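# Hang scaffold bracket on post ring at red-marked hole

## Task

Mount the scaffold bracket on the post's ring at the hole marked in red. Its jaws must be slid fully onto the ring and its wedge driven down into that hole as deep as it goes. At the end the bracket must be carried by the ring only, touching neither the table nor anything else on it, and its tube must stick out radially from the post. The post is loose on the table and must finish upright in its original spot. The result only counts if it holds without the robot.

## Robot and tools

Robot: two arms, left_arm and right_arm, each with 7 revolute joints and a parallel gripper. The left_arm sits on the +y side of the scene. The names do not tell you which side of a picture an arm appears on.

Scene frame: origin on the table surface midway between the arms, +x out across the table, +z up. Gripper positions in results are in metres and orientations are quaternions (w, x, y, z), all in this frame. Velocities are in m/s and rad/s. Printed hand positions can be somewhat off, especially when an arm is stretched far. For a gripper, +z runs along the fingers and the fingers open and close along its y axis. The reported point lies between the pads when closed, roughly 2 cm behind the tips. Closing pushes the tips about 10 mm further along +z.

execute_actions takes "actions", a list holding zero or one item, and an optional "pictures" boolean (images come by default). An empty list just reports the current state. A wait item is {"steps": N}, with N from 1 to 300. It commands nothing and returns once N control steps (1/30 s each) have passed since the previous result. Time you spend replying is counted inside those steps. A motion item is {"rows": [...], "steps": N}, with N from 1 to 15; if omitted, N is 15. Each row drives one control step. If there are fewer rows than steps, the final row is held for the remaining steps. A refused call moves nothing.

Row layout: a single flat list of 16 numbers that covers both arms, even if only one should move. Numbers 1 to 7 are left_arm joint targets and number 8 is its gripper opening. Numbers 9 to 16 are the same eight values for right_arm. Joint values are absolute target angles in radians, in the same order and convention as the Joint positions line: waist, shoulder, upper arm roll, elbow, forearm roll, wrist pitch, wrist roll. They are not offsets. To keep an arm still, resend its current angles. Stated ranges: waist -6.283 to 6.283, shoulder -2.059 to 2.094, upper arm roll -6.283 to 6.283, elbow -0.192 to 3.927, forearm roll -6.283 to 6.283, wrist pitch -1.693 to 3.142, wrist roll -6.283 to 6.283. A call is rejected if a target is more than 0.010 rad outside a range and also further out than the joint's last reported angle. True limits can differ by up to 0.010 rad either way. Targets past a true limit are clipped to it and reported as "joint sent to its limit", which may refer to an earlier action. If that line is missing, it does not prove there is more room.

Gripper opening is an absolute value from -1 (closed) to +1 (fully open, a pad gap of 0.084 m). grip_measured gives the actual opening on this same scale. To hold something, keep commanding a value well under grip_measured; a larger difference squeezes harder, up to about 24 N per pad for objects up to about 6 cm wide. Commanding exactly grip_measured still grips lightly, and wide parts may slip. Fast closing can spike the force.

Motion limits: joint targets change at no more than 3.14 rad/s and need 0.16 s to reach that speed. All joints of an arm are slowed together. On each step, a target is kept within 0.623 rad of the measured angle. Targets that would put the gripper more than 70 mm from where it is are scaled back, so large moves need several calls. Between calls, the arms keep heading to the last row sent. They stop once everything is nearly still or a step is HELD. After that, only a new action makes them move or press further.

Result lines: the state line gives each gripper's pose and velocities. Joint positions and Joint velocities list each arm's 7 joints and then the pad gap in metres. "joint command not followed" means a clearance check altered or blocked some joint targets, while the rest of the row still applied. HELD marks steps where all or part of your row was not sent. A TORQUE FAULT means a joint hit its load limit. That arm then backs off, halts for 10 s and drops the rest of the call. Load limits in N m: waist 45, shoulder 45, upper arm roll 27, elbow 27, forearm roll 27, wrist pitch 18, wrist roll 18. A carried object's weight adds to the load. MOTOR HOT appears from 65 °C. At 80 °C the arm is braked until it cools, reported as an OVER-TEMPERATURE FAULT. Holding loads for a long time, even while you are thinking, heats the motors.

zoom_image takes "camera" (cam_high, cam_left_wrist or cam_right_wrist) and "region" [x0, y0, x1, y1] in pixels of that camera's latest 896x504 image, with the origin at the top left. The region can be at most 504 by 504. It returns a magnified crop and moves nothing.

show_instructions takes no arguments and displays the scene's reference pages (images) in order.

finished_scene takes "scene" (1 or 2), ends that scene irreversibly, reports whether the goal was met and starts the next one. Ending a reply with no tool call ends everything.

Avoid: knocking or placing anything off the table; letting the arms collide or press on each other; dropping parts, slamming or pushing hard; tipping or shifting the post. Expect occasional brief disturbances that pull on a held part or shove loose objects. Before finishing, release the bracket and check that it stays in place on its own.

Each tool is called after "Call:" by a JSON object that holds its "name" and its "arguments".

Reference images:

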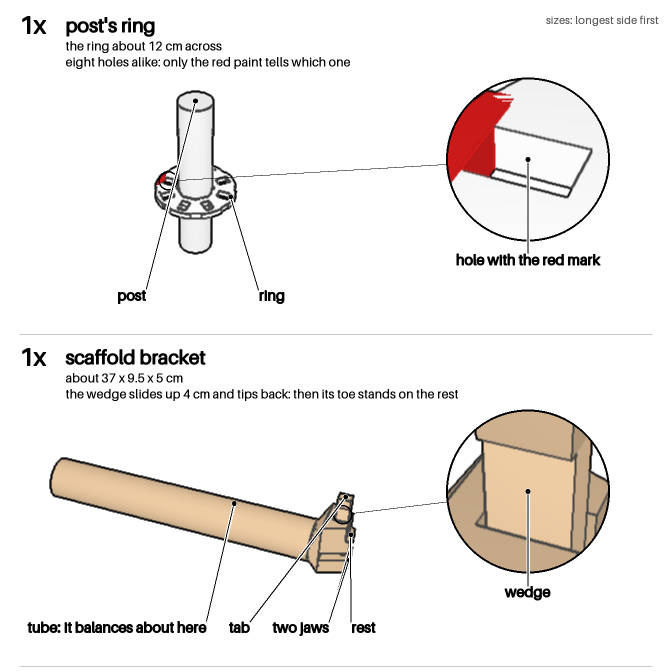

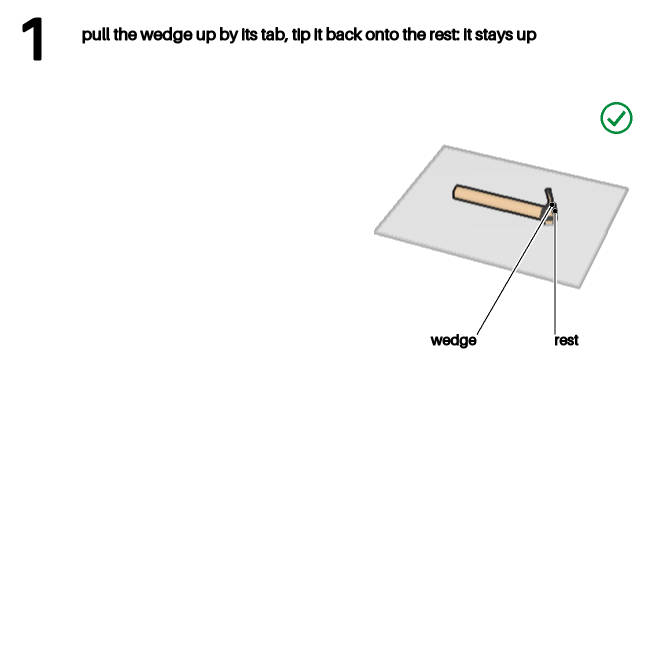

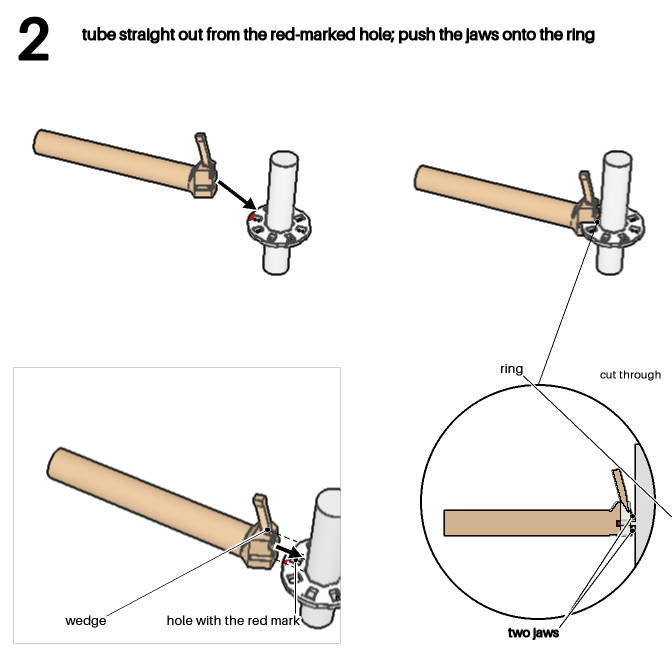

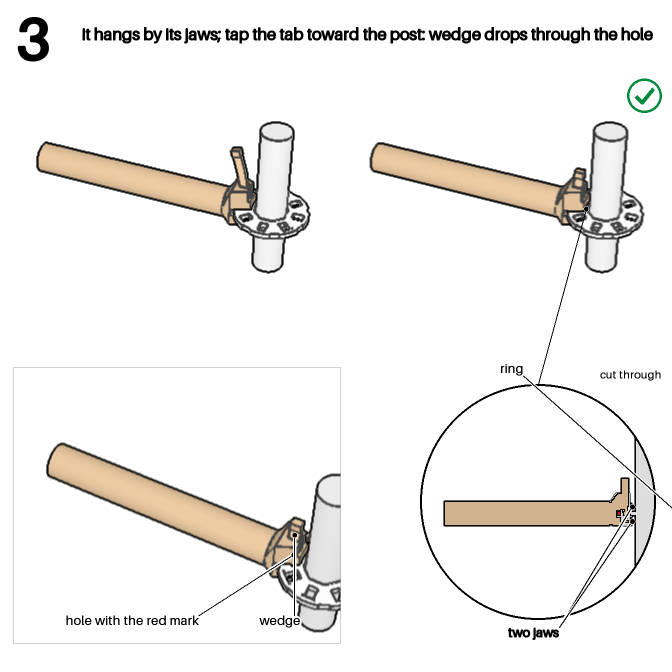

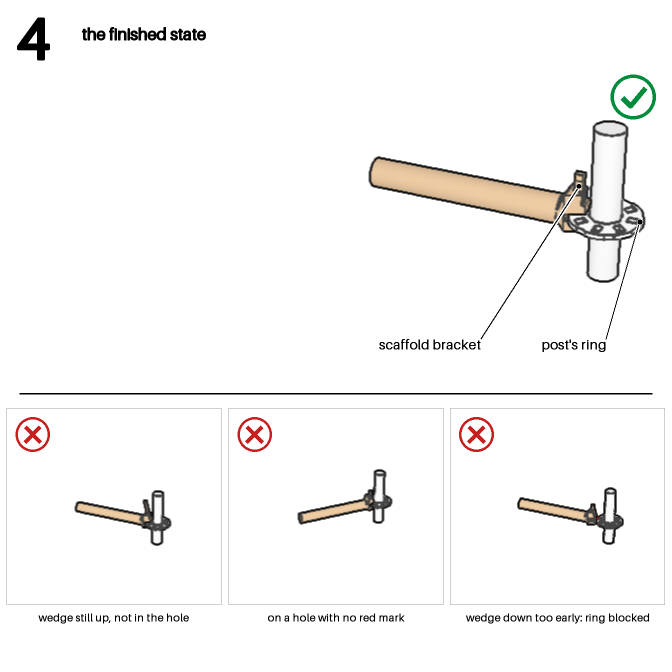

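## Session

Call:
{"name": "execute_actions", "arguments": {"actions": []}}

Scene clock: 0.00 s of 7800.00 s.
left_arm: end_effector_position=(+0.8273, +0.3552, +0.3132) grip_measured=+1.00 end_effector_quat_wxyz=(+0.597, -0.086, +0.770, +0.210) end_effector_velocity=(-0.000, -0.000, -0.000) end_effector_angular_velocity=(+0.000, +0.001, -0.000) | right_arm: end_effector_position=(+0.0434, +0.1666, +0.3777) grip_measured=+1.00 end_effector_quat_wxyz=(-0.176, +0.858, +0.467, +0.124) end_effector_velocity=(+0.000, -0.000, +0.000) end_effector_angular_velocity=(+0.000, -0.001, +0.001)
Joint positions: left_arm=[-0.234  0.924  0.013  2.209  1.623  0.597  1.584  0.084] | right_arm=[ 1.305  0.012  0.015  1.402 -0.003  0.956  0.464  0.084]
Joint velocities: left_arm=[-0.  0. -0. -0.  0.  0.  0. -0.] | right_arm=[-0.001 -0.001  0.    -0.    -0.    -0.    -0.002 -0.   ]
Motor temperatures (°C, as the motors report them): left_arm=[36 34 37 36 35 38 33] | right_arm=[35 35 38 37 35 32 34]

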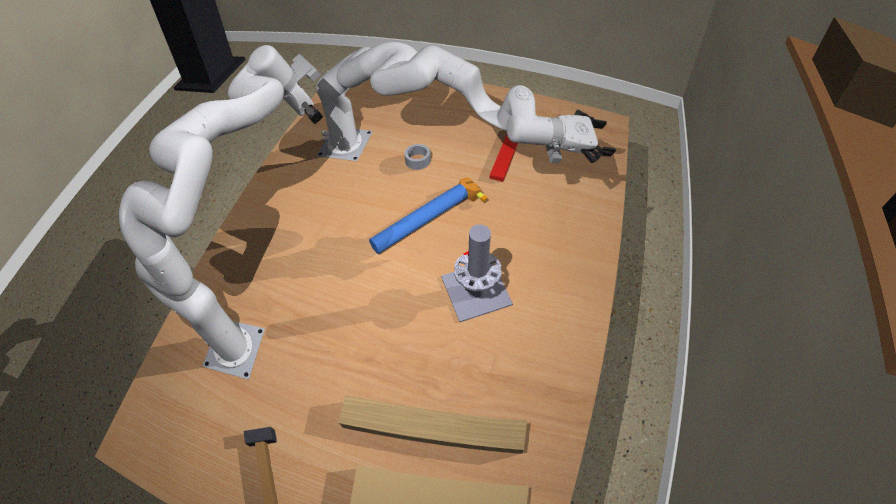

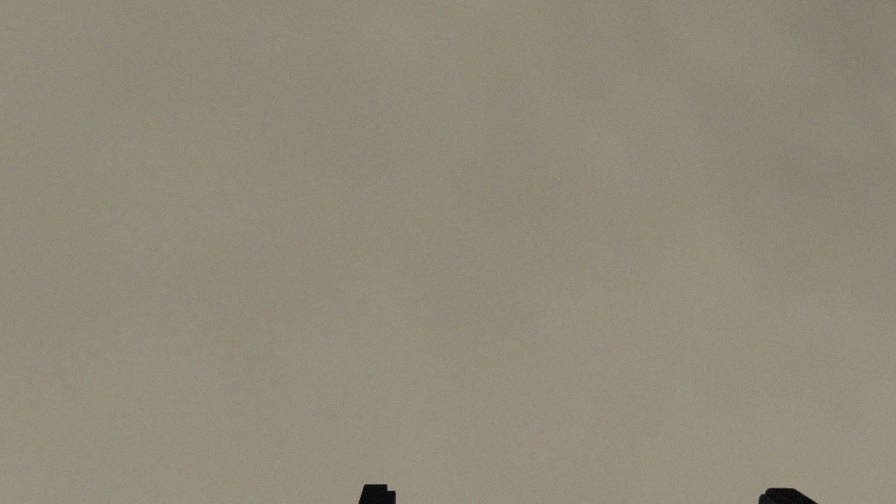

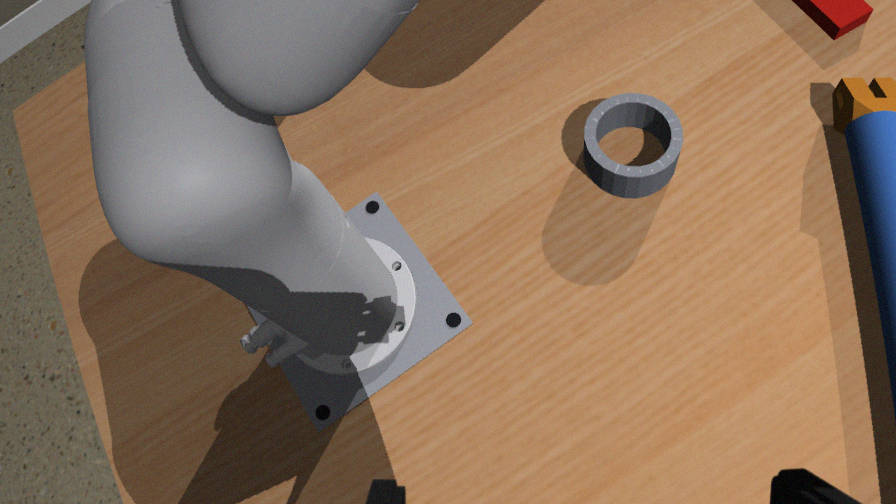

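Call:
{"name": "zoom_image", "arguments": {"camera": "cam_high", "region": [340, 130, 560, 340]}}

Region (340, 130, 560, 340) of cam_high's 896x504 image, scaled by 2.291, with more detail than that image has; it fills the top 481 rows of this view, and the rest is white.

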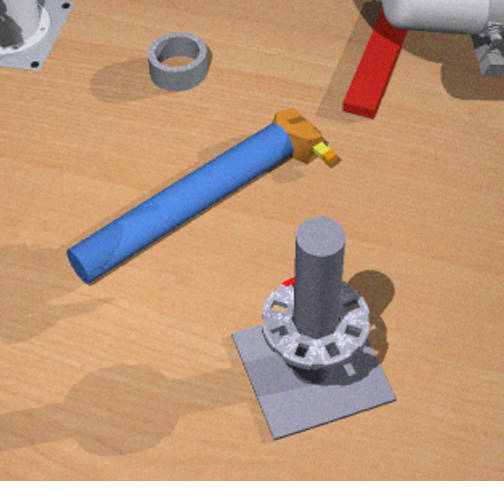

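Call:
{"name": "execute_actions", "arguments": {"actions": [{"rows": [[-0.234,0.924,0.013,2.209,1.623,0.597,1.584,1, 0.3,-0.1,0,1.5,0,1.6,0.0,1]], "steps": 15}], "pictures": false}}

Call:
{"name": "execute_actions", "arguments": {"actions": [{"rows": [[-0.4,-0.1,0,1.5,0,1.6,0.0,1, 0.3,-0.1,0,1.5,0,1.6,0.0,1]], "steps": 15}], "pictures": false}}

Call:
{"name": "execute_actions", "arguments": {"actions": [{"steps": 45}]}}

Scene clock: 51.70 s of 7800.00 s.
left_arm: end_effector_position=(+0.8273, +0.3556, +0.3136) grip_measured=+1.00 end_effector_quat_wxyz=(+0.597, -0.086, +0.770, +0.210) end_effector_velocity=(+0.000, +0.001, +0.001) end_effector_angular_velocity=(+0.001, -0.001, +0.001) | right_arm: end_effector_position=(+0.2102, +0.0588, +0.3832) grip_measured=+1.00 end_effector_quat_wxyz=(-0.076, +0.903, +0.412, +0.094) end_effector_velocity=(+0.350, -0.300, +0.016) end_effector_angular_velocity=(-0.357, +0.076, -0.489)
Joint positions: left_arm=[-0.234  0.924  0.013  2.209  1.623  0.597  1.584  0.084] | right_arm=[ 0.965 -0.038  0.007  1.445 -0.002  1.24   0.259  0.084]
Joint velocities: left_arm=[ 0.001 -0.     0.001  0.001  0.    -0.     0.    -0.   ] | right_arm=[-0.842 -0.091 -0.011  0.079  0.002  0.523 -0.376  0.   ]
Motor temperatures (°C, as the motors report them): left_arm=[36 36 37 41 35 38 33] | right_arm=[35 36 38 42 35 33 34]
Steps of this call (steps 1 to 90: nothing new was sent; then 48.20 s passed at rest; steps 91 to 105: all 15 steps of this action). Readings (joint positions):
91: left_arm=[-0.234 0.924 0.013 2.209 1.623 0.597 1.584] | right_arm=[1.304 0.012 0.015 1.402 -0.003 0.956 0.464]
92: left_arm=[-0.234 0.924 0.013 2.209 1.623 0.597 1.584] | right_arm=[1.301 0.011 0.016 1.402 -0.003 0.961 0.461]
94: left_arm=[-0.234 0.924 0.013 2.209 1.623 0.597 1.584] | right_arm=[1.267 0.006 0.022 1.407 -0.002 1.000 0.432]
98: left_arm=[-0.234 0.924 0.013 2.209 1.623 0.597 1.584] | right_arm=[1.157 -0.013 0.011 1.424 -0.002 1.099 0.360]
105: the state above

Scene clock: 52.20 s of 7800.00 s.
left_arm: end_effector_position=(+0.6812, +0.3999, +0.4010) grip_measured=+1.00 end_effector_quat_wxyz=(+0.515, -0.524, +0.671, +0.099) end_effector_velocity=(-0.388, +0.106, +0.208) end_effector_angular_velocity=(-1.421, -0.534, +1.417) | right_arm: end_effector_position=(+0.3469, -0.1206, +0.3927) grip_measured=+1.00 end_effector_quat_wxyz=(-0.015, +0.957, +0.287, +0.038) end_effector_velocity=(+0.176, -0.412, +0.026) end_effector_angular_velocity=(-0.224, +0.242, -0.577)
Joint positions: left_arm=[-0.33   0.449  0.005  1.811  1.148  1.071  1.109  0.084] | right_arm=[ 0.525 -0.079  0.002  1.482 -0.001  1.479  0.087  0.084]
Joint velocities: left_arm=[-0.123 -1.017 -0.005 -0.561 -1.027  0.973 -1.029 -0.   ] | right_arm=[-0.914 -0.085 -0.01   0.075  0.002  0.488 -0.349 -0.   ]
Motor temperatures (°C, as the motors report them): left_arm=[36 36 37 41 35 38 33] | right_arm=[35 36 38 42 35 33 34]
Steps of this call (steps 1 to 15: all 15 steps of this action). Readings (joint positions):
1: left_arm=[-0.234 0.924 0.013 2.209 1.623 0.597 1.584] | right_arm=[0.937 -0.041 0.007 1.448 -0.002 1.257 0.247]
2: left_arm=[-0.235 0.921 0.013 2.204 1.619 0.602 1.579] | right_arm=[0.909 -0.044 0.007 1.450 -0.001 1.273 0.235]
4: left_arm=[-0.244 0.883 0.014 2.158 1.576 0.646 1.536] | right_arm=[0.851 -0.049 0.006 1.455 -0.001 1.305 0.212]
8: left_arm=[-0.289 0.706 0.008 1.992 1.403 0.817 1.364] | right_arm=[0.735 -0.060 0.005 1.464 -0.001 1.367 0.168]
15: the state above

Scene clock: 53.70 s of 7800.00 s.
left_arm: end_effector_position=(+0.3829, +0.2725, +0.3997) grip_measured=+1.00 end_effector_quat_wxyz=(-0.000, +0.986, -0.167, -0.000) end_effector_velocity=(-0.000, -0.001, -0.000) end_effector_angular_velocity=(-0.001, +0.000, -0.001) | right_arm: end_effector_position=(+0.3761, -0.2234, +0.3998) grip_measured=+1.00 end_effector_quat_wxyz=(+0.000, +0.976, +0.219, -0.000) end_effector_velocity=(-0.000, -0.000, +0.000) end_effector_angular_velocity=(-0.000, -0.001, +0.001)
Joint positions: left_arm=[-0.4   -0.1    0.     1.5    0.     1.6    0.     0.084] | right_arm=[ 0.3   -0.1    0.     1.5    0.     1.6   -0.     0.084]
Joint velocities: left_arm=[-0.001 -0.001 -0.001 -0.001 -0.001  0.    -0.     0.   ] | right_arm=[-0.001 -0.001  0.001 -0.    -0.001 -0.    -0.001 -0.   ]
Motor temperatures (°C, as the motors report them): left_arm=[36 36 37 41 35 38 33] | right_arm=[35 36 38 42 35 33 34]
Steps of this call (steps 1 to 45: the robot went on to your last target). Readings (joint positions):
1: left_arm=[-0.334 0.415 0.005 1.793 1.113 1.103 1.074] | right_arm=[0.494 -0.082 0.002 1.484 -0.000 1.496 0.075]
2: left_arm=[-0.338 0.381 0.005 1.775 1.076 1.135 1.037] | right_arm=[0.463 -0.085 0.002 1.487 -0.000 1.512 0.063]
4: left_arm=[-0.346 0.316 0.004 1.738 0.996 1.198 0.957] | right_arm=[0.401 -0.091 0.001 1.492 -0.000 1.546 0.039]
8: left_arm=[-0.362 0.195 0.003 1.669 0.812 1.315 0.773] | right_arm=[0.319 -0.099 -0.005 1.499 -0.001 1.588 0.009]
45: the state above
All arms were judged still, so your last target was given up. Only a new action makes them travel on or press farther. Fingers that are still opening or closing keep moving.

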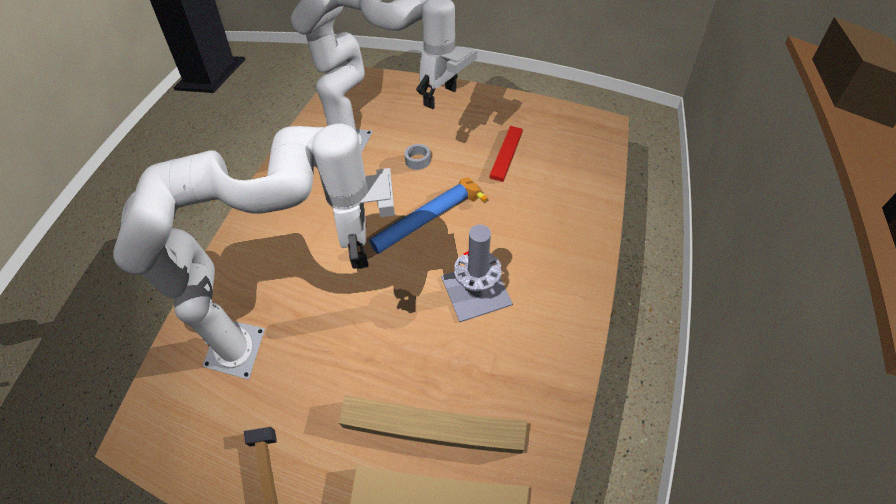

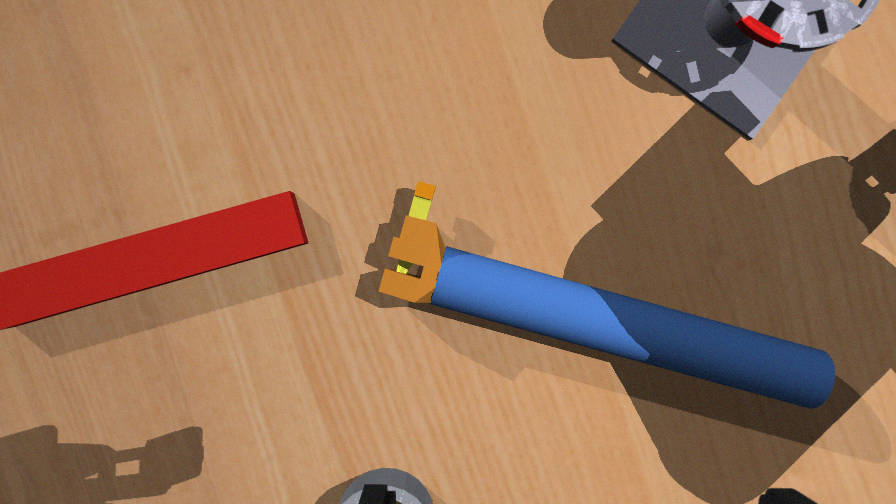

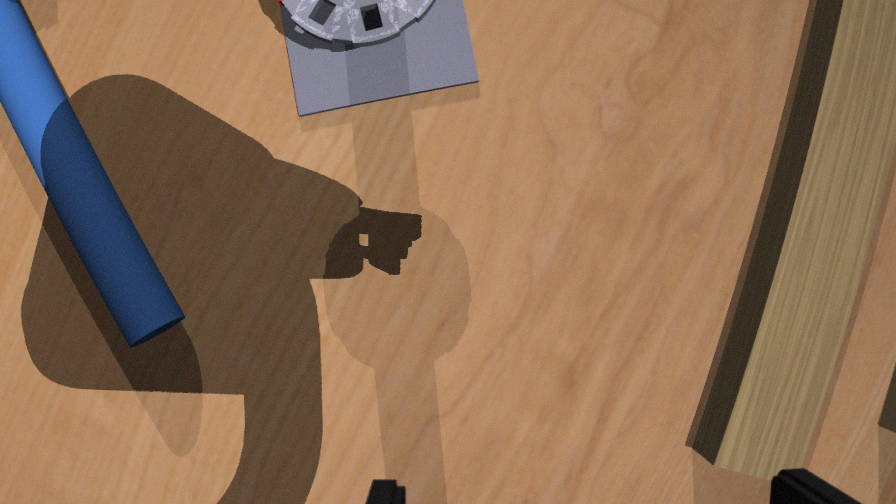

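Call:
{"name": "zoom_image", "arguments": {"camera": "cam_left_wrist", "region": [340, 170, 500, 330]}}

Call:
{"name": "execute_actions", "arguments": {"actions": [{"rows": [[-0.4,-0.1,0,1.5,0,1.6,0.0,1, 0.392,0.335,0,2.047,0,1.712,0.0,1]], "steps": 15}], "pictures": false}}

Call:
{"name": "execute_actions", "arguments": {"actions": [{"steps": 20}]}}

Region (340, 170, 500, 330) of cam_left_wrist's 896x504 image, scaled by 3.150, with more detail than that image has.

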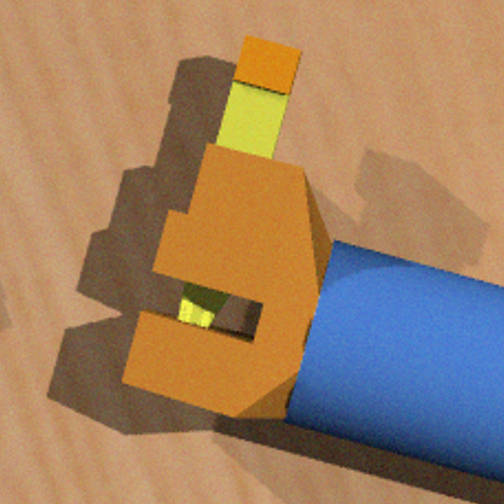

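Scene clock: 152.57 s of 7800.00 s.
left_arm: end_effector_position=(+0.3828, +0.2725, +0.3998) grip_measured=+1.00 end_effector_quat_wxyz=(+0.000, +0.986, -0.167, -0.000) end_effector_velocity=(-0.000, -0.000, -0.000) end_effector_angular_velocity=(+0.000, +0.000, -0.001) | right_arm: end_effector_position=(+0.4495, -0.1339, +0.3973) grip_measured=+1.00 end_effector_quat_wxyz=(+0.001, +0.965, +0.263, -0.004) end_effector_velocity=(+0.037, +0.027, +0.026) end_effector_angular_velocity=(+0.026, -0.067, +0.007)
Joint positions: left_arm=[-0.4   -0.1   -0.     1.5   -0.     1.6    0.     0.084] | right_arm=[ 0.389  0.32   0.002  2.02   0.     1.707 -0.     0.084]
Joint velocities: left_arm=[-0.001  0.     0.001 -0.    -0.     0.     0.001  0.   ] | right_arm=[ 0.031  0.168 -0.025  0.303 -0.004  0.064 -0.     0.   ]
Motor temperatures (°C, as the motors report them): left_arm=[36 35 37 41 35 38 33] | right_arm=[35 35 38 42 35 33 34]
Steps of this call (steps 1 to 90: nothing new was sent; then 95.37 s passed at rest; steps 91 to 105: all 15 steps of this action). Readings (joint positions):
91: left_arm=[-0.400 -0.100 -0.000 1.500 0.000 1.600 -0.000] | right_arm=[0.300 -0.100 -0.000 1.500 -0.000 1.600 0.000]
92: left_arm=[-0.400 -0.100 0.000 1.500 -0.000 1.600 0.000] | right_arm=[0.301 -0.097 -0.000 1.504 -0.000 1.601 -0.000]
94: left_arm=[-0.400 -0.100 -0.000 1.500 -0.000 1.600 -0.000] | right_arm=[0.307 -0.066 -0.001 1.547 -0.000 1.611 0.000]
98: left_arm=[-0.400 -0.100 0.000 1.500 0.000 1.600 0.000] | right_arm=[0.344 0.107 -0.000 1.764 -0.000 1.653 0.000]
105: the state above

Scene clock: 153.23 s of 7800.00 s.
left_arm: end_effector_position=(+0.3828, +0.2725, +0.3998) grip_measured=+1.00 end_effector_quat_wxyz=(+0.000, +0.986, -0.167, -0.000) end_effector_velocity=(-0.000, +0.000, -0.001) end_effector_angular_velocity=(+0.001, +0.001, +0.001) | right_arm: end_effector_position=(+0.4528, -0.1313, +0.4000) grip_measured=+1.00 end_effector_quat_wxyz=(-0.000, +0.965, +0.264, +0.000) end_effector_velocity=(-0.000, +0.001, -0.001) end_effector_angular_velocity=(+0.000, +0.003, +0.003)
Joint positions: left_arm=[-0.4   -0.1    0.     1.5    0.     1.6   -0.     0.084] | right_arm=[ 0.392  0.335 -0.     2.047 -0.     1.712 -0.     0.084]
Joint velocities: left_arm=[ 0.001 -0.    -0.    -0.001  0.    -0.    -0.001 -0.   ] | right_arm=[ 0.002  0.002  0.     0.     0.001  0.    -0.001  0.   ]
Motor temperatures (°C, as the motors report them): left_arm=[36 35 37 41 35 38 33] | right_arm=[35 35 38 42 35 33 34]
Steps of this call (steps 1 to 20: the robot went on to your last target). Readings (joint positions):
1: left_arm=[-0.400 -0.100 -0.000 1.500 0.000 1.600 -0.000] | right_arm=[0.390 0.324 0.001 2.028 0.000 1.709 -0.000]
2: left_arm=[-0.400 -0.100 -0.000 1.500 -0.000 1.600 0.000] | right_arm=[0.390 0.326 0.000 2.035 -0.000 1.710 -0.000]
4: left_arm=[-0.400 -0.100 -0.000 1.500 -0.000 1.600 0.000] | right_arm=[0.391 0.329 -0.001 2.042 -0.000 1.711 0.000]
8: left_arm=[-0.400 -0.100 -0.000 1.500 -0.000 1.600 -0.000] | right_arm=[0.391 0.332 -0.000 2.046 -0.000 1.712 0.000]
20: the state above

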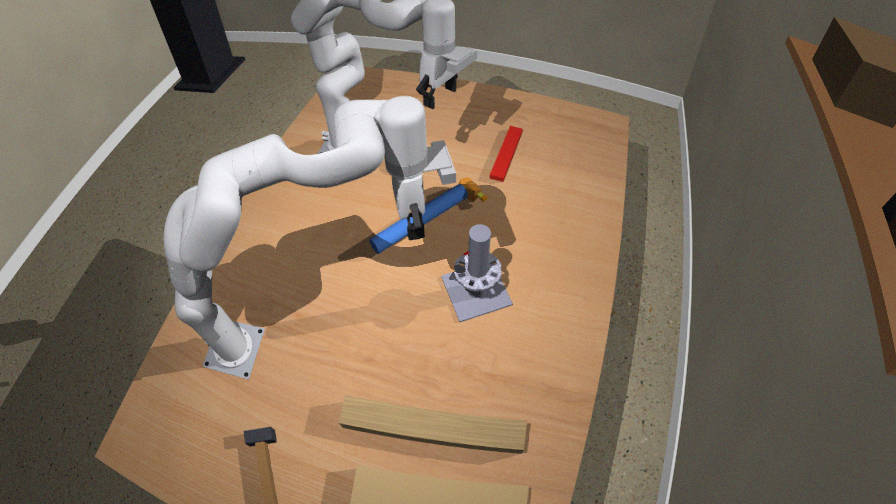

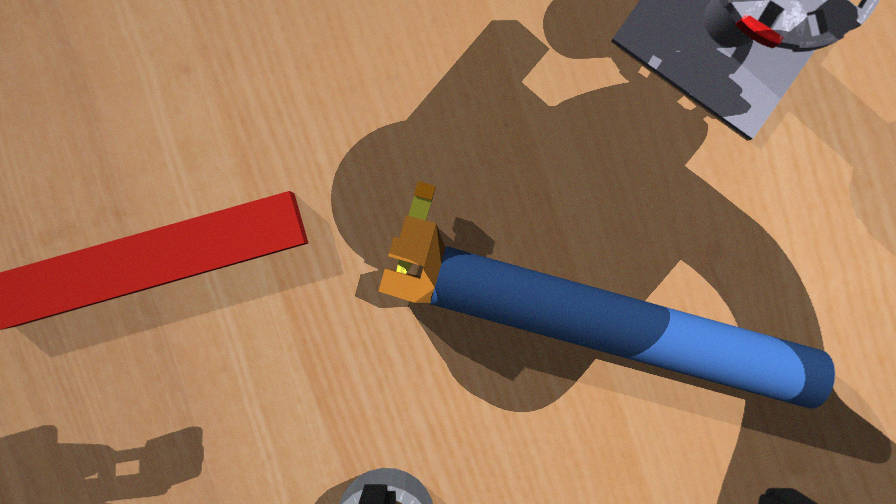

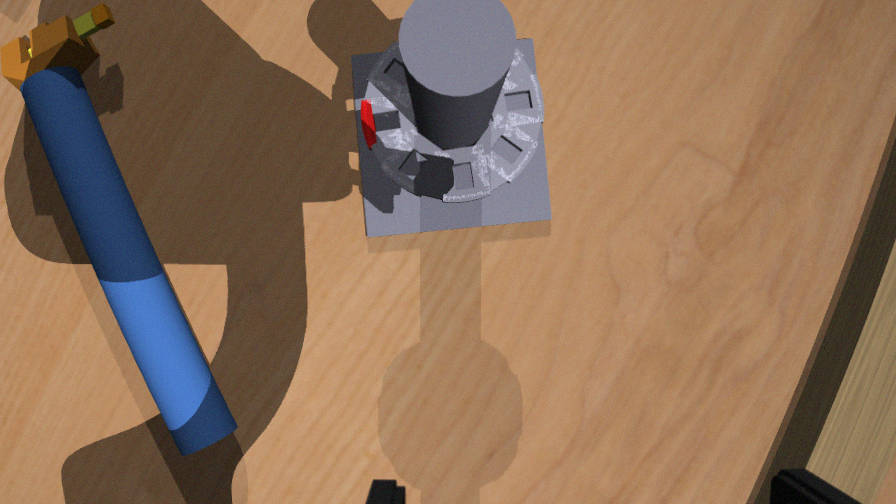

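Call:
{"name": "zoom_image", "arguments": {"camera": "cam_right_wrist", "region": [330, 0, 570, 250]}}

Region (330, 0, 570, 250) of cam_right_wrist's 896x504 image, scaled by 2.016, with more detail than that image has; it fills the left 484 columns of this view, and the rest is white.

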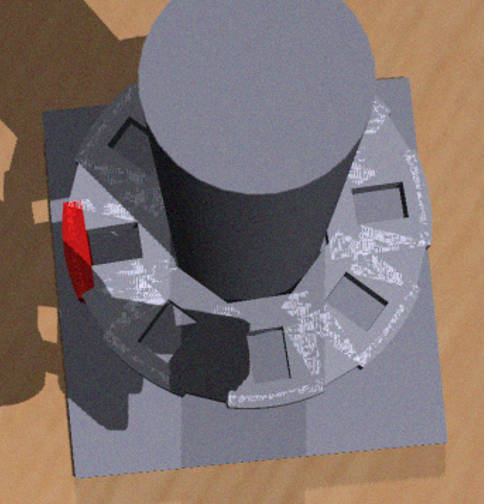

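Call:
{"name": "execute_actions", "arguments": {"actions": [{"rows": [[0.0,-0.1,0,1.5,0,1.6,0.0,1, 0.6,0.5,0,2.08,0,1.58,0.0,1]], "steps": 15}], "pictures": false}}

Call:
{"name": "execute_actions", "arguments": {"actions": [{"rows": [[0.0,-0.1,0,1.5,0,1.6,0.0,1, 0.843,0.839,0,2.124,0,1.285,0.0,1]], "steps": 15}], "pictures": false}}

Call:
{"name": "execute_actions", "arguments": {"actions": [{"steps": 30}]}}

Scene clock: 273.73 s of 7800.00 s.
left_arm: end_effector_position=(+0.4069, +0.4381, +0.3998) grip_measured=+1.00 end_effector_quat_wxyz=(-0.000, +1.000, +0.023, -0.000) end_effector_velocity=(-0.007, +0.147, +0.002) end_effector_angular_velocity=(-0.000, -0.005, +0.336) | right_arm: end_effector_position=(+0.4246, -0.0051, +0.3288) grip_measured=+1.00 end_effector_quat_wxyz=(+0.000, +0.932, +0.361, -0.002) end_effector_velocity=(+0.031, -0.002, +0.024) end_effector_angular_velocity=(+0.040, -0.099, -0.037)
Joint positions: left_arm=[-0.023 -0.1    0.006  1.5    0.001  1.6   -0.     0.084] | right_arm=[ 0.596  0.497  0.002  2.078  0.     1.584 -0.     0.084]
Joint velocities: left_arm=[ 0.327 -0.003  0.008  0.003  0.     0.001 -0.001 -0.   ] | right_arm=[ 0.017  0.003 -0.061  0.053 -0.008 -0.05   0.     0.   ]
Motor temperatures (°C, as the motors report them): left_arm=[36 35 37 41 35 38 33] | right_arm=[35 37 38 42 35 33 34]
Steps of this call (steps 1 to 15: the robot went on to your last target; steps 16 to 90: nothing new was sent; then 117.00 s passed at rest; steps 91 to 105: all 15 steps of this action). Readings (joint positions):
91: left_arm=[-0.400 -0.100 -0.000 1.500 -0.000 1.600 0.000] | right_arm=[0.392 0.335 -0.000 2.047 -0.000 1.712 -0.000]
92: left_arm=[-0.396 -0.100 -0.001 1.500 -0.000 1.600 0.000] | right_arm=[0.395 0.337 -0.001 2.048 -0.000 1.709 0.000]
94: left_arm=[-0.359 -0.100 -0.008 1.500 -0.001 1.600 0.000] | right_arm=[0.426 0.361 -0.007 2.058 -0.001 1.686 0.000]
98: left_arm=[-0.222 -0.100 0.002 1.500 0.000 1.600 -0.000] | right_arm=[0.516 0.435 0.002 2.065 0.000 1.634 -0.000]
105: the state above

Scene clock: 274.23 s of 7800.00 s.
left_arm: end_effector_position=(+0.4065, +0.4449, +0.3998) grip_measured=+1.00 end_effector_quat_wxyz=(+0.000, +1.000, +0.031, +0.000) end_effector_velocity=(-0.000, +0.002, -0.000) end_effector_angular_velocity=(-0.000, +0.000, +0.004) | right_arm: end_effector_position=(+0.3781, +0.1244, +0.1911) grip_measured=+1.00 end_effector_quat_wxyz=(+0.000, +0.894, +0.449, -0.000) end_effector_velocity=(-0.177, +0.265, -0.336) end_effector_angular_velocity=(-0.002, +0.005, +0.450)
Joint positions: left_arm=[-0.001 -0.1   -0.     1.5   -0.     1.6    0.     0.084] | right_arm=[ 0.789  0.765 -0.     2.114 -0.     1.35   0.     0.084]
Joint velocities: left_arm=[ 0.002  0.     0.002 -0.    -0.    -0.     0.    -0.   ] | right_arm=[ 0.448  0.615  0.003  0.08   0.001 -0.531 -0.     0.   ]
Motor temperatures (°C, as the motors report them): left_arm=[36 35 37 41 35 38 33] | right_arm=[35 37 38 42 35 33 34]
Steps of this call (steps 1 to 15: all 15 steps of this action). Readings (joint positions):
1: left_arm=[-0.015 -0.100 0.005 1.500 0.001 1.600 -0.000] | right_arm=[0.596 0.497 -0.000 2.080 -0.000 1.583 0.000]
2: left_arm=[-0.011 -0.100 0.003 1.500 0.000 1.600 -0.000] | right_arm=[0.598 0.499 -0.002 2.082 -0.000 1.578 0.000]
4: left_arm=[-0.007 -0.100 -0.002 1.500 -0.000 1.600 0.000] | right_arm=[0.620 0.528 -0.007 2.093 -0.001 1.545 0.000]
8: left_arm=[-0.003 -0.100 -0.002 1.500 -0.000 1.600 0.000] | right_arm=[0.684 0.620 -0.001 2.096 -0.000 1.475 0.000]
15: the state above

Scene clock: 275.23 s of 7800.00 s.
left_arm: end_effector_position=(+0.4065, +0.4453, +0.3998) grip_measured=+1.00 end_effector_quat_wxyz=(+0.000, +0.999, +0.032, -0.000) end_effector_velocity=(-0.000, -0.000, -0.000) end_effector_angular_velocity=(+0.000, +0.001, +0.000) | right_arm: end_effector_position=(+0.3550, +0.1550, +0.1501) grip_measured=+1.00 end_effector_quat_wxyz=(-0.000, +0.881, +0.473, +0.000) end_effector_velocity=(+0.000, -0.000, -0.001) end_effector_angular_velocity=(-0.000, +0.001, +0.001)
Joint positions: left_arm=[-0.    -0.1   -0.     1.5   -0.     1.6    0.     0.084] | right_arm=[ 0.843  0.839 -0.     2.124 -0.     1.285 -0.     0.084]
Joint velocities: left_arm=[ 0.     0.    -0.    -0.     0.     0.    -0.001  0.   ] | right_arm=[-0.001  0.001  0.     0.     0.001 -0.    -0.001 -0.   ]
Motor temperatures (°C, as the motors report them): left_arm=[36 35 37 41 35 38 33] | right_arm=[35 37 38 42 35 33 34]
Steps of this call (steps 1 to 30: the robot went on to your last target). Readings (joint positions):
1: left_arm=[-0.000 -0.100 -0.000 1.500 -0.000 1.600 0.000] | right_arm=[0.804 0.785 -0.000 2.117 -0.000 1.332 0.000]
2: left_arm=[-0.000 -0.100 -0.000 1.500 -0.000 1.600 0.000] | right_arm=[0.817 0.804 0.001 2.119 0.000 1.317 -0.000]
4: left_arm=[-0.000 -0.100 -0.000 1.500 -0.000 1.600 0.000] | right_arm=[0.835 0.827 0.003 2.118 0.000 1.300 -0.000]
8: left_arm=[-0.000 -0.100 -0.000 1.500 -0.000 1.600 0.000] | right_arm=[0.840 0.835 -0.001 2.124 -0.000 1.288 0.000]
30: the state above
All arms were judged still, so your last target was given up. Only a new action makes them travel on or press farther. Fingers that are still opening or closing keep moving.

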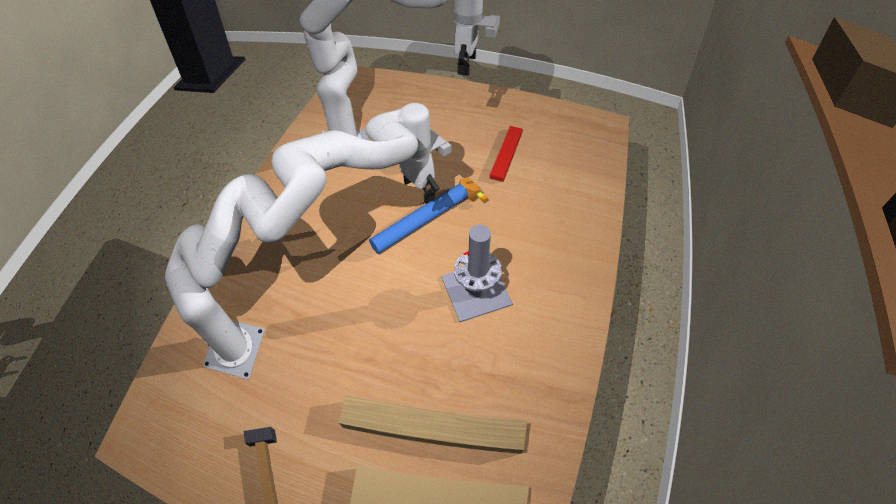

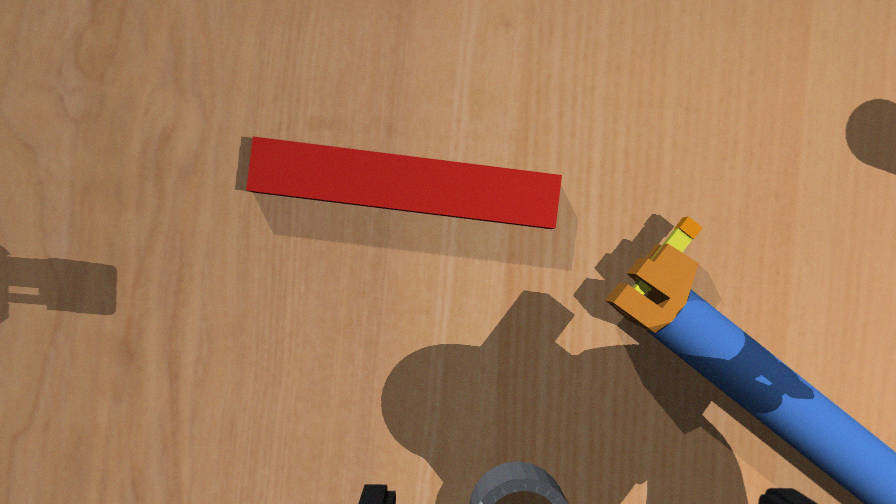

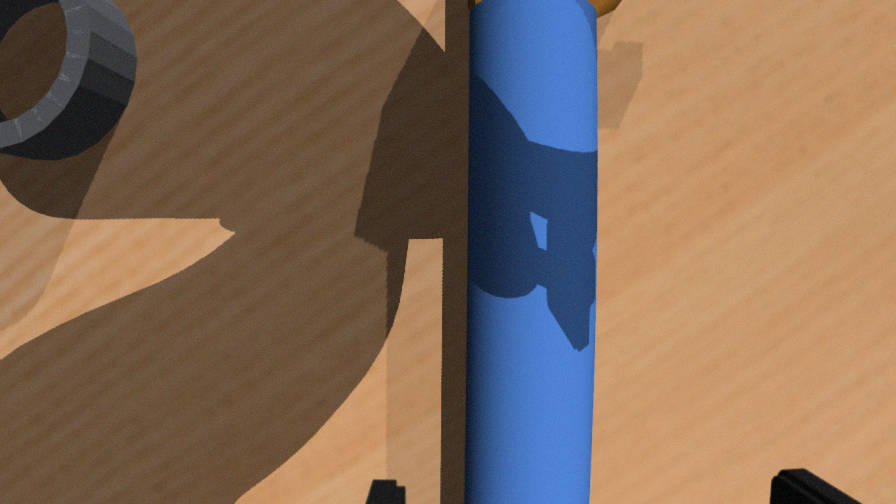

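Call:
{"name": "execute_actions", "arguments": {"actions": [{"rows": [[-0.15,0.1,0,1.5,0,1.4,-1.5,1, 0.843,0.839,0,2.124,0,1.285,1.6,1]], "steps": 15}], "pictures": false}}

Call:
{"name": "execute_actions", "arguments": {"actions": [{"rows": [[-0.25,0.2,0,1.45,0,1.25,-2.783,1, 0.843,0.839,0,2.124,0,1.285,3.158,1]], "steps": 15}], "pictures": false}}

Call:
{"name": "execute_actions", "arguments": {"actions": [{"rows": [[-0.309,0.361,0,1.358,0,0.997,-2.783,1, 0.843,0.988,0,2.156,0,1.168,3.158,1]], "steps": 15}], "pictures": false}}

Call:
{"name": "execute_actions", "arguments": {"actions": [{"steps": 25}]}}

Scene clock: 331.67 s of 7800.00 s.
left_arm: end_effector_position=(+0.4685, +0.3806, +0.3272) grip_measured=+1.00 end_effector_quat_wxyz=(-0.001, +0.910, +0.414, -0.002) end_effector_velocity=(+0.057, -0.072, -0.074) end_effector_angular_velocity=(+0.011, -0.019, +2.810) | right_arm: end_effector_position=(+0.3550, +0.1550, +0.1500) grip_measured=+1.00 end_effector_quat_wxyz=(+0.000, +1.000, -0.008, +0.000) end_effector_velocity=(-0.001, +0.001, +0.000) end_effector_angular_velocity=(+0.001, -0.000, -2.948)
Joint positions: left_arm=[-0.136  0.081 -0.001  1.499 -0.     1.421 -0.927  0.084] | right_arm=[ 0.843  0.839 -0.     2.124 -0.     1.285  1.001  0.084]
Joint velocities: left_arm=[-0.142  0.184  0.007  0.008  0.001 -0.195 -2.945  0.   ] | right_arm=[ 0.001 -0.001  0.     0.     0.     0.     2.949  0.   ]
Motor temperatures (°C, as the motors report them): left_arm=[36 35 37 42 35 38 33] | right_arm=[35 38 38 43 35 33 34]
Steps of this call (steps 1 to 90: nothing new was sent; then 52.93 s passed at rest; steps 91 to 105: all 15 steps of this action). Readings (joint positions):
91: left_arm=[-0.000 -0.100 0.000 1.500 0.000 1.600 -0.000] | right_arm=[0.843 0.839 0.000 2.124 -0.000 1.285 0.000]
92: left_arm=[-0.001 -0.099 0.000 1.500 0.000 1.599 -0.005] | right_arm=[0.843 0.839 0.000 2.124 -0.000 1.285 0.005]
94: left_arm=[-0.010 -0.088 0.002 1.502 0.000 1.585 -0.048] | right_arm=[0.843 0.839 0.000 2.124 0.000 1.285 0.048]
98: left_arm=[-0.063 -0.015 0.000 1.500 -0.000 1.515 -0.287] | right_arm=[0.843 0.839 0.000 2.124 0.000 1.285 0.320]
105: the state above

Scene clock: 332.17 s of 7800.00 s.
left_arm: end_effector_position=(+0.4940, +0.3209, +0.2608) grip_measured=+1.00 end_effector_quat_wxyz=(+0.001, +0.475, +0.880, +0.000) end_effector_velocity=(+0.011, -0.010, -0.014) end_effector_angular_velocity=(-0.005, -0.023, +2.916) | right_arm: end_effector_position=(+0.3549, +0.1550, +0.1500) grip_measured=+1.00 end_effector_quat_wxyz=(+0.000, +0.732, -0.681, +0.000) end_effector_velocity=(+0.000, -0.000, -0.000) end_effector_angular_velocity=(-0.000, -0.000, -2.952)
Joint positions: left_arm=[-0.246  0.196  0.001  1.452  0.     1.256 -2.333  0.084] | right_arm=[ 0.843  0.839 -0.     2.124 -0.     1.285  2.484  0.084]
Joint velocities: left_arm=[-0.028  0.028  0.012 -0.008  0.001 -0.059 -2.932  0.   ] | right_arm=[-0.     0.     0.    -0.    -0.001 -0.     2.952  0.   ]
Motor temperatures (°C, as the motors report them): left_arm=[36 35 37 42 35 38 33] | right_arm=[35 38 38 43 35 33 34]
Steps of this call (steps 1 to 15: all 15 steps of this action). Readings (joint positions):
1: left_arm=[-0.140 0.087 -0.001 1.499 -0.000 1.415 -1.026] | right_arm=[0.843 0.839 -0.000 2.124 -0.000 1.285 1.100]
2: left_arm=[-0.143 0.091 -0.000 1.499 -0.000 1.410 -1.121] | right_arm=[0.843 0.839 -0.000 2.124 -0.000 1.285 1.199]
4: left_arm=[-0.161 0.108 0.004 1.496 0.000 1.378 -1.290] | right_arm=[0.843 0.839 -0.000 2.124 -0.000 1.285 1.396]
8: left_arm=[-0.217 0.167 -0.002 1.464 -0.000 1.302 -1.643] | right_arm=[0.843 0.839 -0.000 2.124 -0.000 1.285 1.792]
15: the state above

Scene clock: 332.67 s of 7800.00 s.
left_arm: end_effector_position=(+0.5098, +0.2826, +0.1529) grip_measured=+1.00 end_effector_quat_wxyz=(-0.000, +0.299, +0.954, -0.000) end_effector_velocity=(+0.033, +0.003, +0.017) end_effector_angular_velocity=(-0.019, -0.111, +0.063) | right_arm: end_effector_position=(+0.3642, +0.1689, +0.0741) grip_measured=+1.00 end_effector_quat_wxyz=(+0.002, -0.468, +0.884, +0.001) end_effector_velocity=(+0.012, +0.017, +0.030) end_effector_angular_velocity=(+0.066, -0.044, -0.067)
Joint positions: left_arm=[-0.308  0.357 -0.     1.361 -0.     1.004 -2.779  0.084] | right_arm=[ 0.843  0.983 -0.     2.158  0.     1.169  3.152  0.084]
Joint velocities: left_arm=[-0.003  0.     0.022  0.026  0.001 -0.087 -0.046  0.   ] | right_arm=[-0.    -0.019 -0.001  0.035  0.    -0.026  0.066 -0.   ]
Motor temperatures (°C, as the motors report them): left_arm=[36 35 37 42 35 38 33] | right_arm=[35 38 38 43 35 33 34]
Steps of this call (steps 1 to 15: all 15 steps of this action). Readings (joint positions):
1: left_arm=[-0.247 0.197 0.001 1.452 0.000 1.254 -2.429] | right_arm=[0.843 0.839 0.000 2.124 0.000 1.285 2.583]
2: left_arm=[-0.248 0.198 0.001 1.451 0.000 1.250 -2.516] | right_arm=[0.843 0.840 -0.000 2.124 0.000 1.284 2.678]
4: left_arm=[-0.256 0.216 0.003 1.443 0.000 1.214 -2.651] | right_arm=[0.843 0.857 -0.000 2.133 0.000 1.265 2.849]
8: left_arm=[-0.286 0.299 0.000 1.392 0.000 1.095 -2.731] | right_arm=[0.843 0.958 0.000 2.145 0.000 1.196 3.073]
15: the state above

Scene clock: 333.50 s of 7800.00 s.
left_arm: end_effector_position=(+0.5100, +0.2818, +0.1503) grip_measured=+1.00 end_effector_quat_wxyz=(+0.000, +0.297, +0.955, +0.000) end_effector_velocity=(-0.000, +0.001, -0.001) end_effector_angular_velocity=(+0.001, +0.002, +0.001) | right_arm: end_effector_position=(+0.3635, +0.1679, +0.0700) grip_measured=+1.00 end_effector_quat_wxyz=(+0.000, -0.466, +0.885, +0.000) end_effector_velocity=(-0.001, +0.001, +0.000) end_effector_angular_velocity=(+0.001, +0.000, +0.001)
Joint positions: left_arm=[-0.309  0.361  0.     1.358  0.     0.997 -2.783  0.084] | right_arm=[ 0.843  0.988 -0.     2.156  0.     1.168  3.158  0.084]
Joint velocities: left_arm=[ 0.     0.     0.001 -0.002  0.    -0.     0.     0.   ] | right_arm=[ 0.001 -0.     0.    -0.     0.001 -0.    -0.001 -0.   ]
Motor temperatures (°C, as the motors report them): left_arm=[36 35 37 42 35 38 33] | right_arm=[35 38 38 43 35 33 34]
Steps of this call (steps 1 to 15: the robot went on to your last target; steps 16 to 25: nothing new was sent). Readings (joint positions):
1: left_arm=[-0.308 0.357 0.001 1.361 0.000 1.002 -2.780] | right_arm=[0.843 0.983 -0.000 2.159 0.000 1.169 3.153]
2: left_arm=[-0.308 0.357 0.001 1.361 0.000 1.000 -2.781] | right_arm=[0.843 0.984 -0.000 2.159 0.000 1.168 3.155]
4: left_arm=[-0.308 0.358 0.001 1.360 0.000 0.998 -2.782] | right_arm=[0.843 0.986 -0.000 2.157 0.000 1.168 3.156]
8: left_arm=[-0.309 0.360 0.000 1.359 0.000 0.997 -2.783] | right_arm=[0.843 0.988 0.000 2.156 -0.000 1.168 3.158]
25: the state above
All arms were judged still, so your last target was given up. Only a new action makes them travel on or press farther. Fingers that are still opening or closing keep moving.

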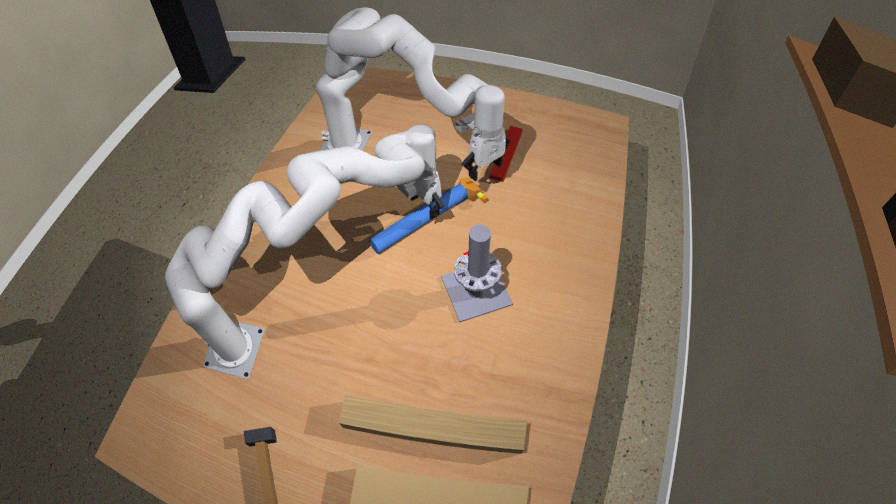

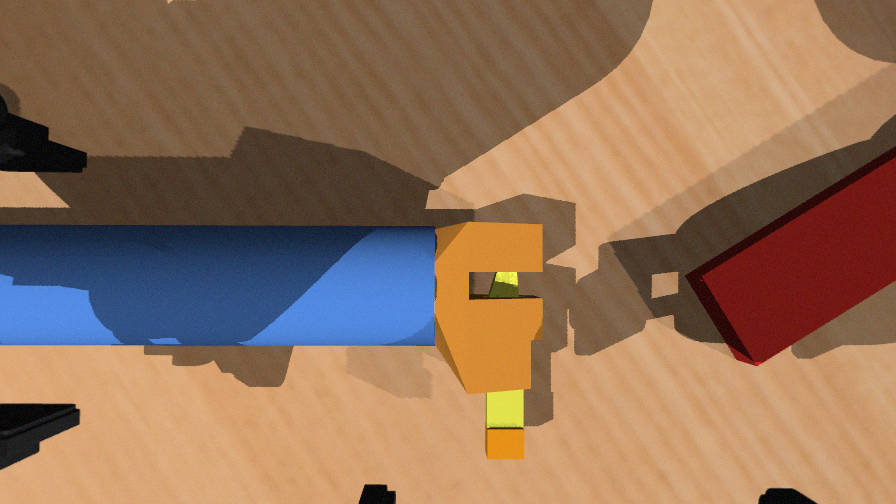

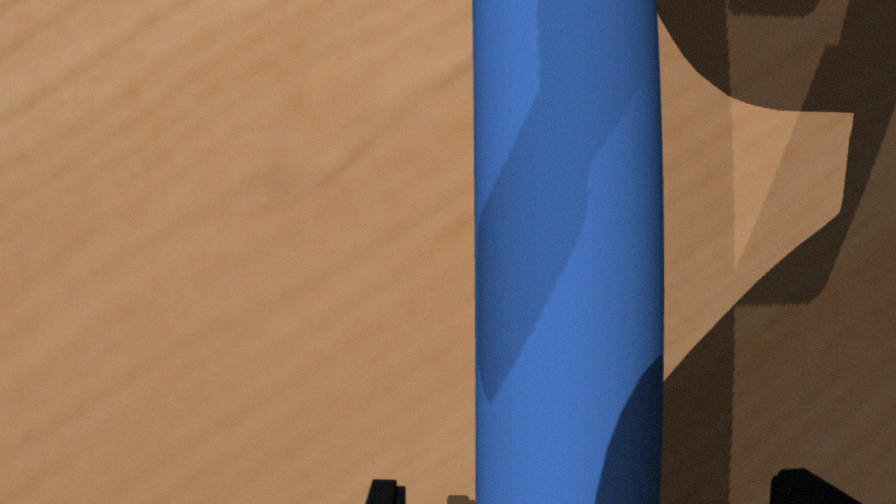

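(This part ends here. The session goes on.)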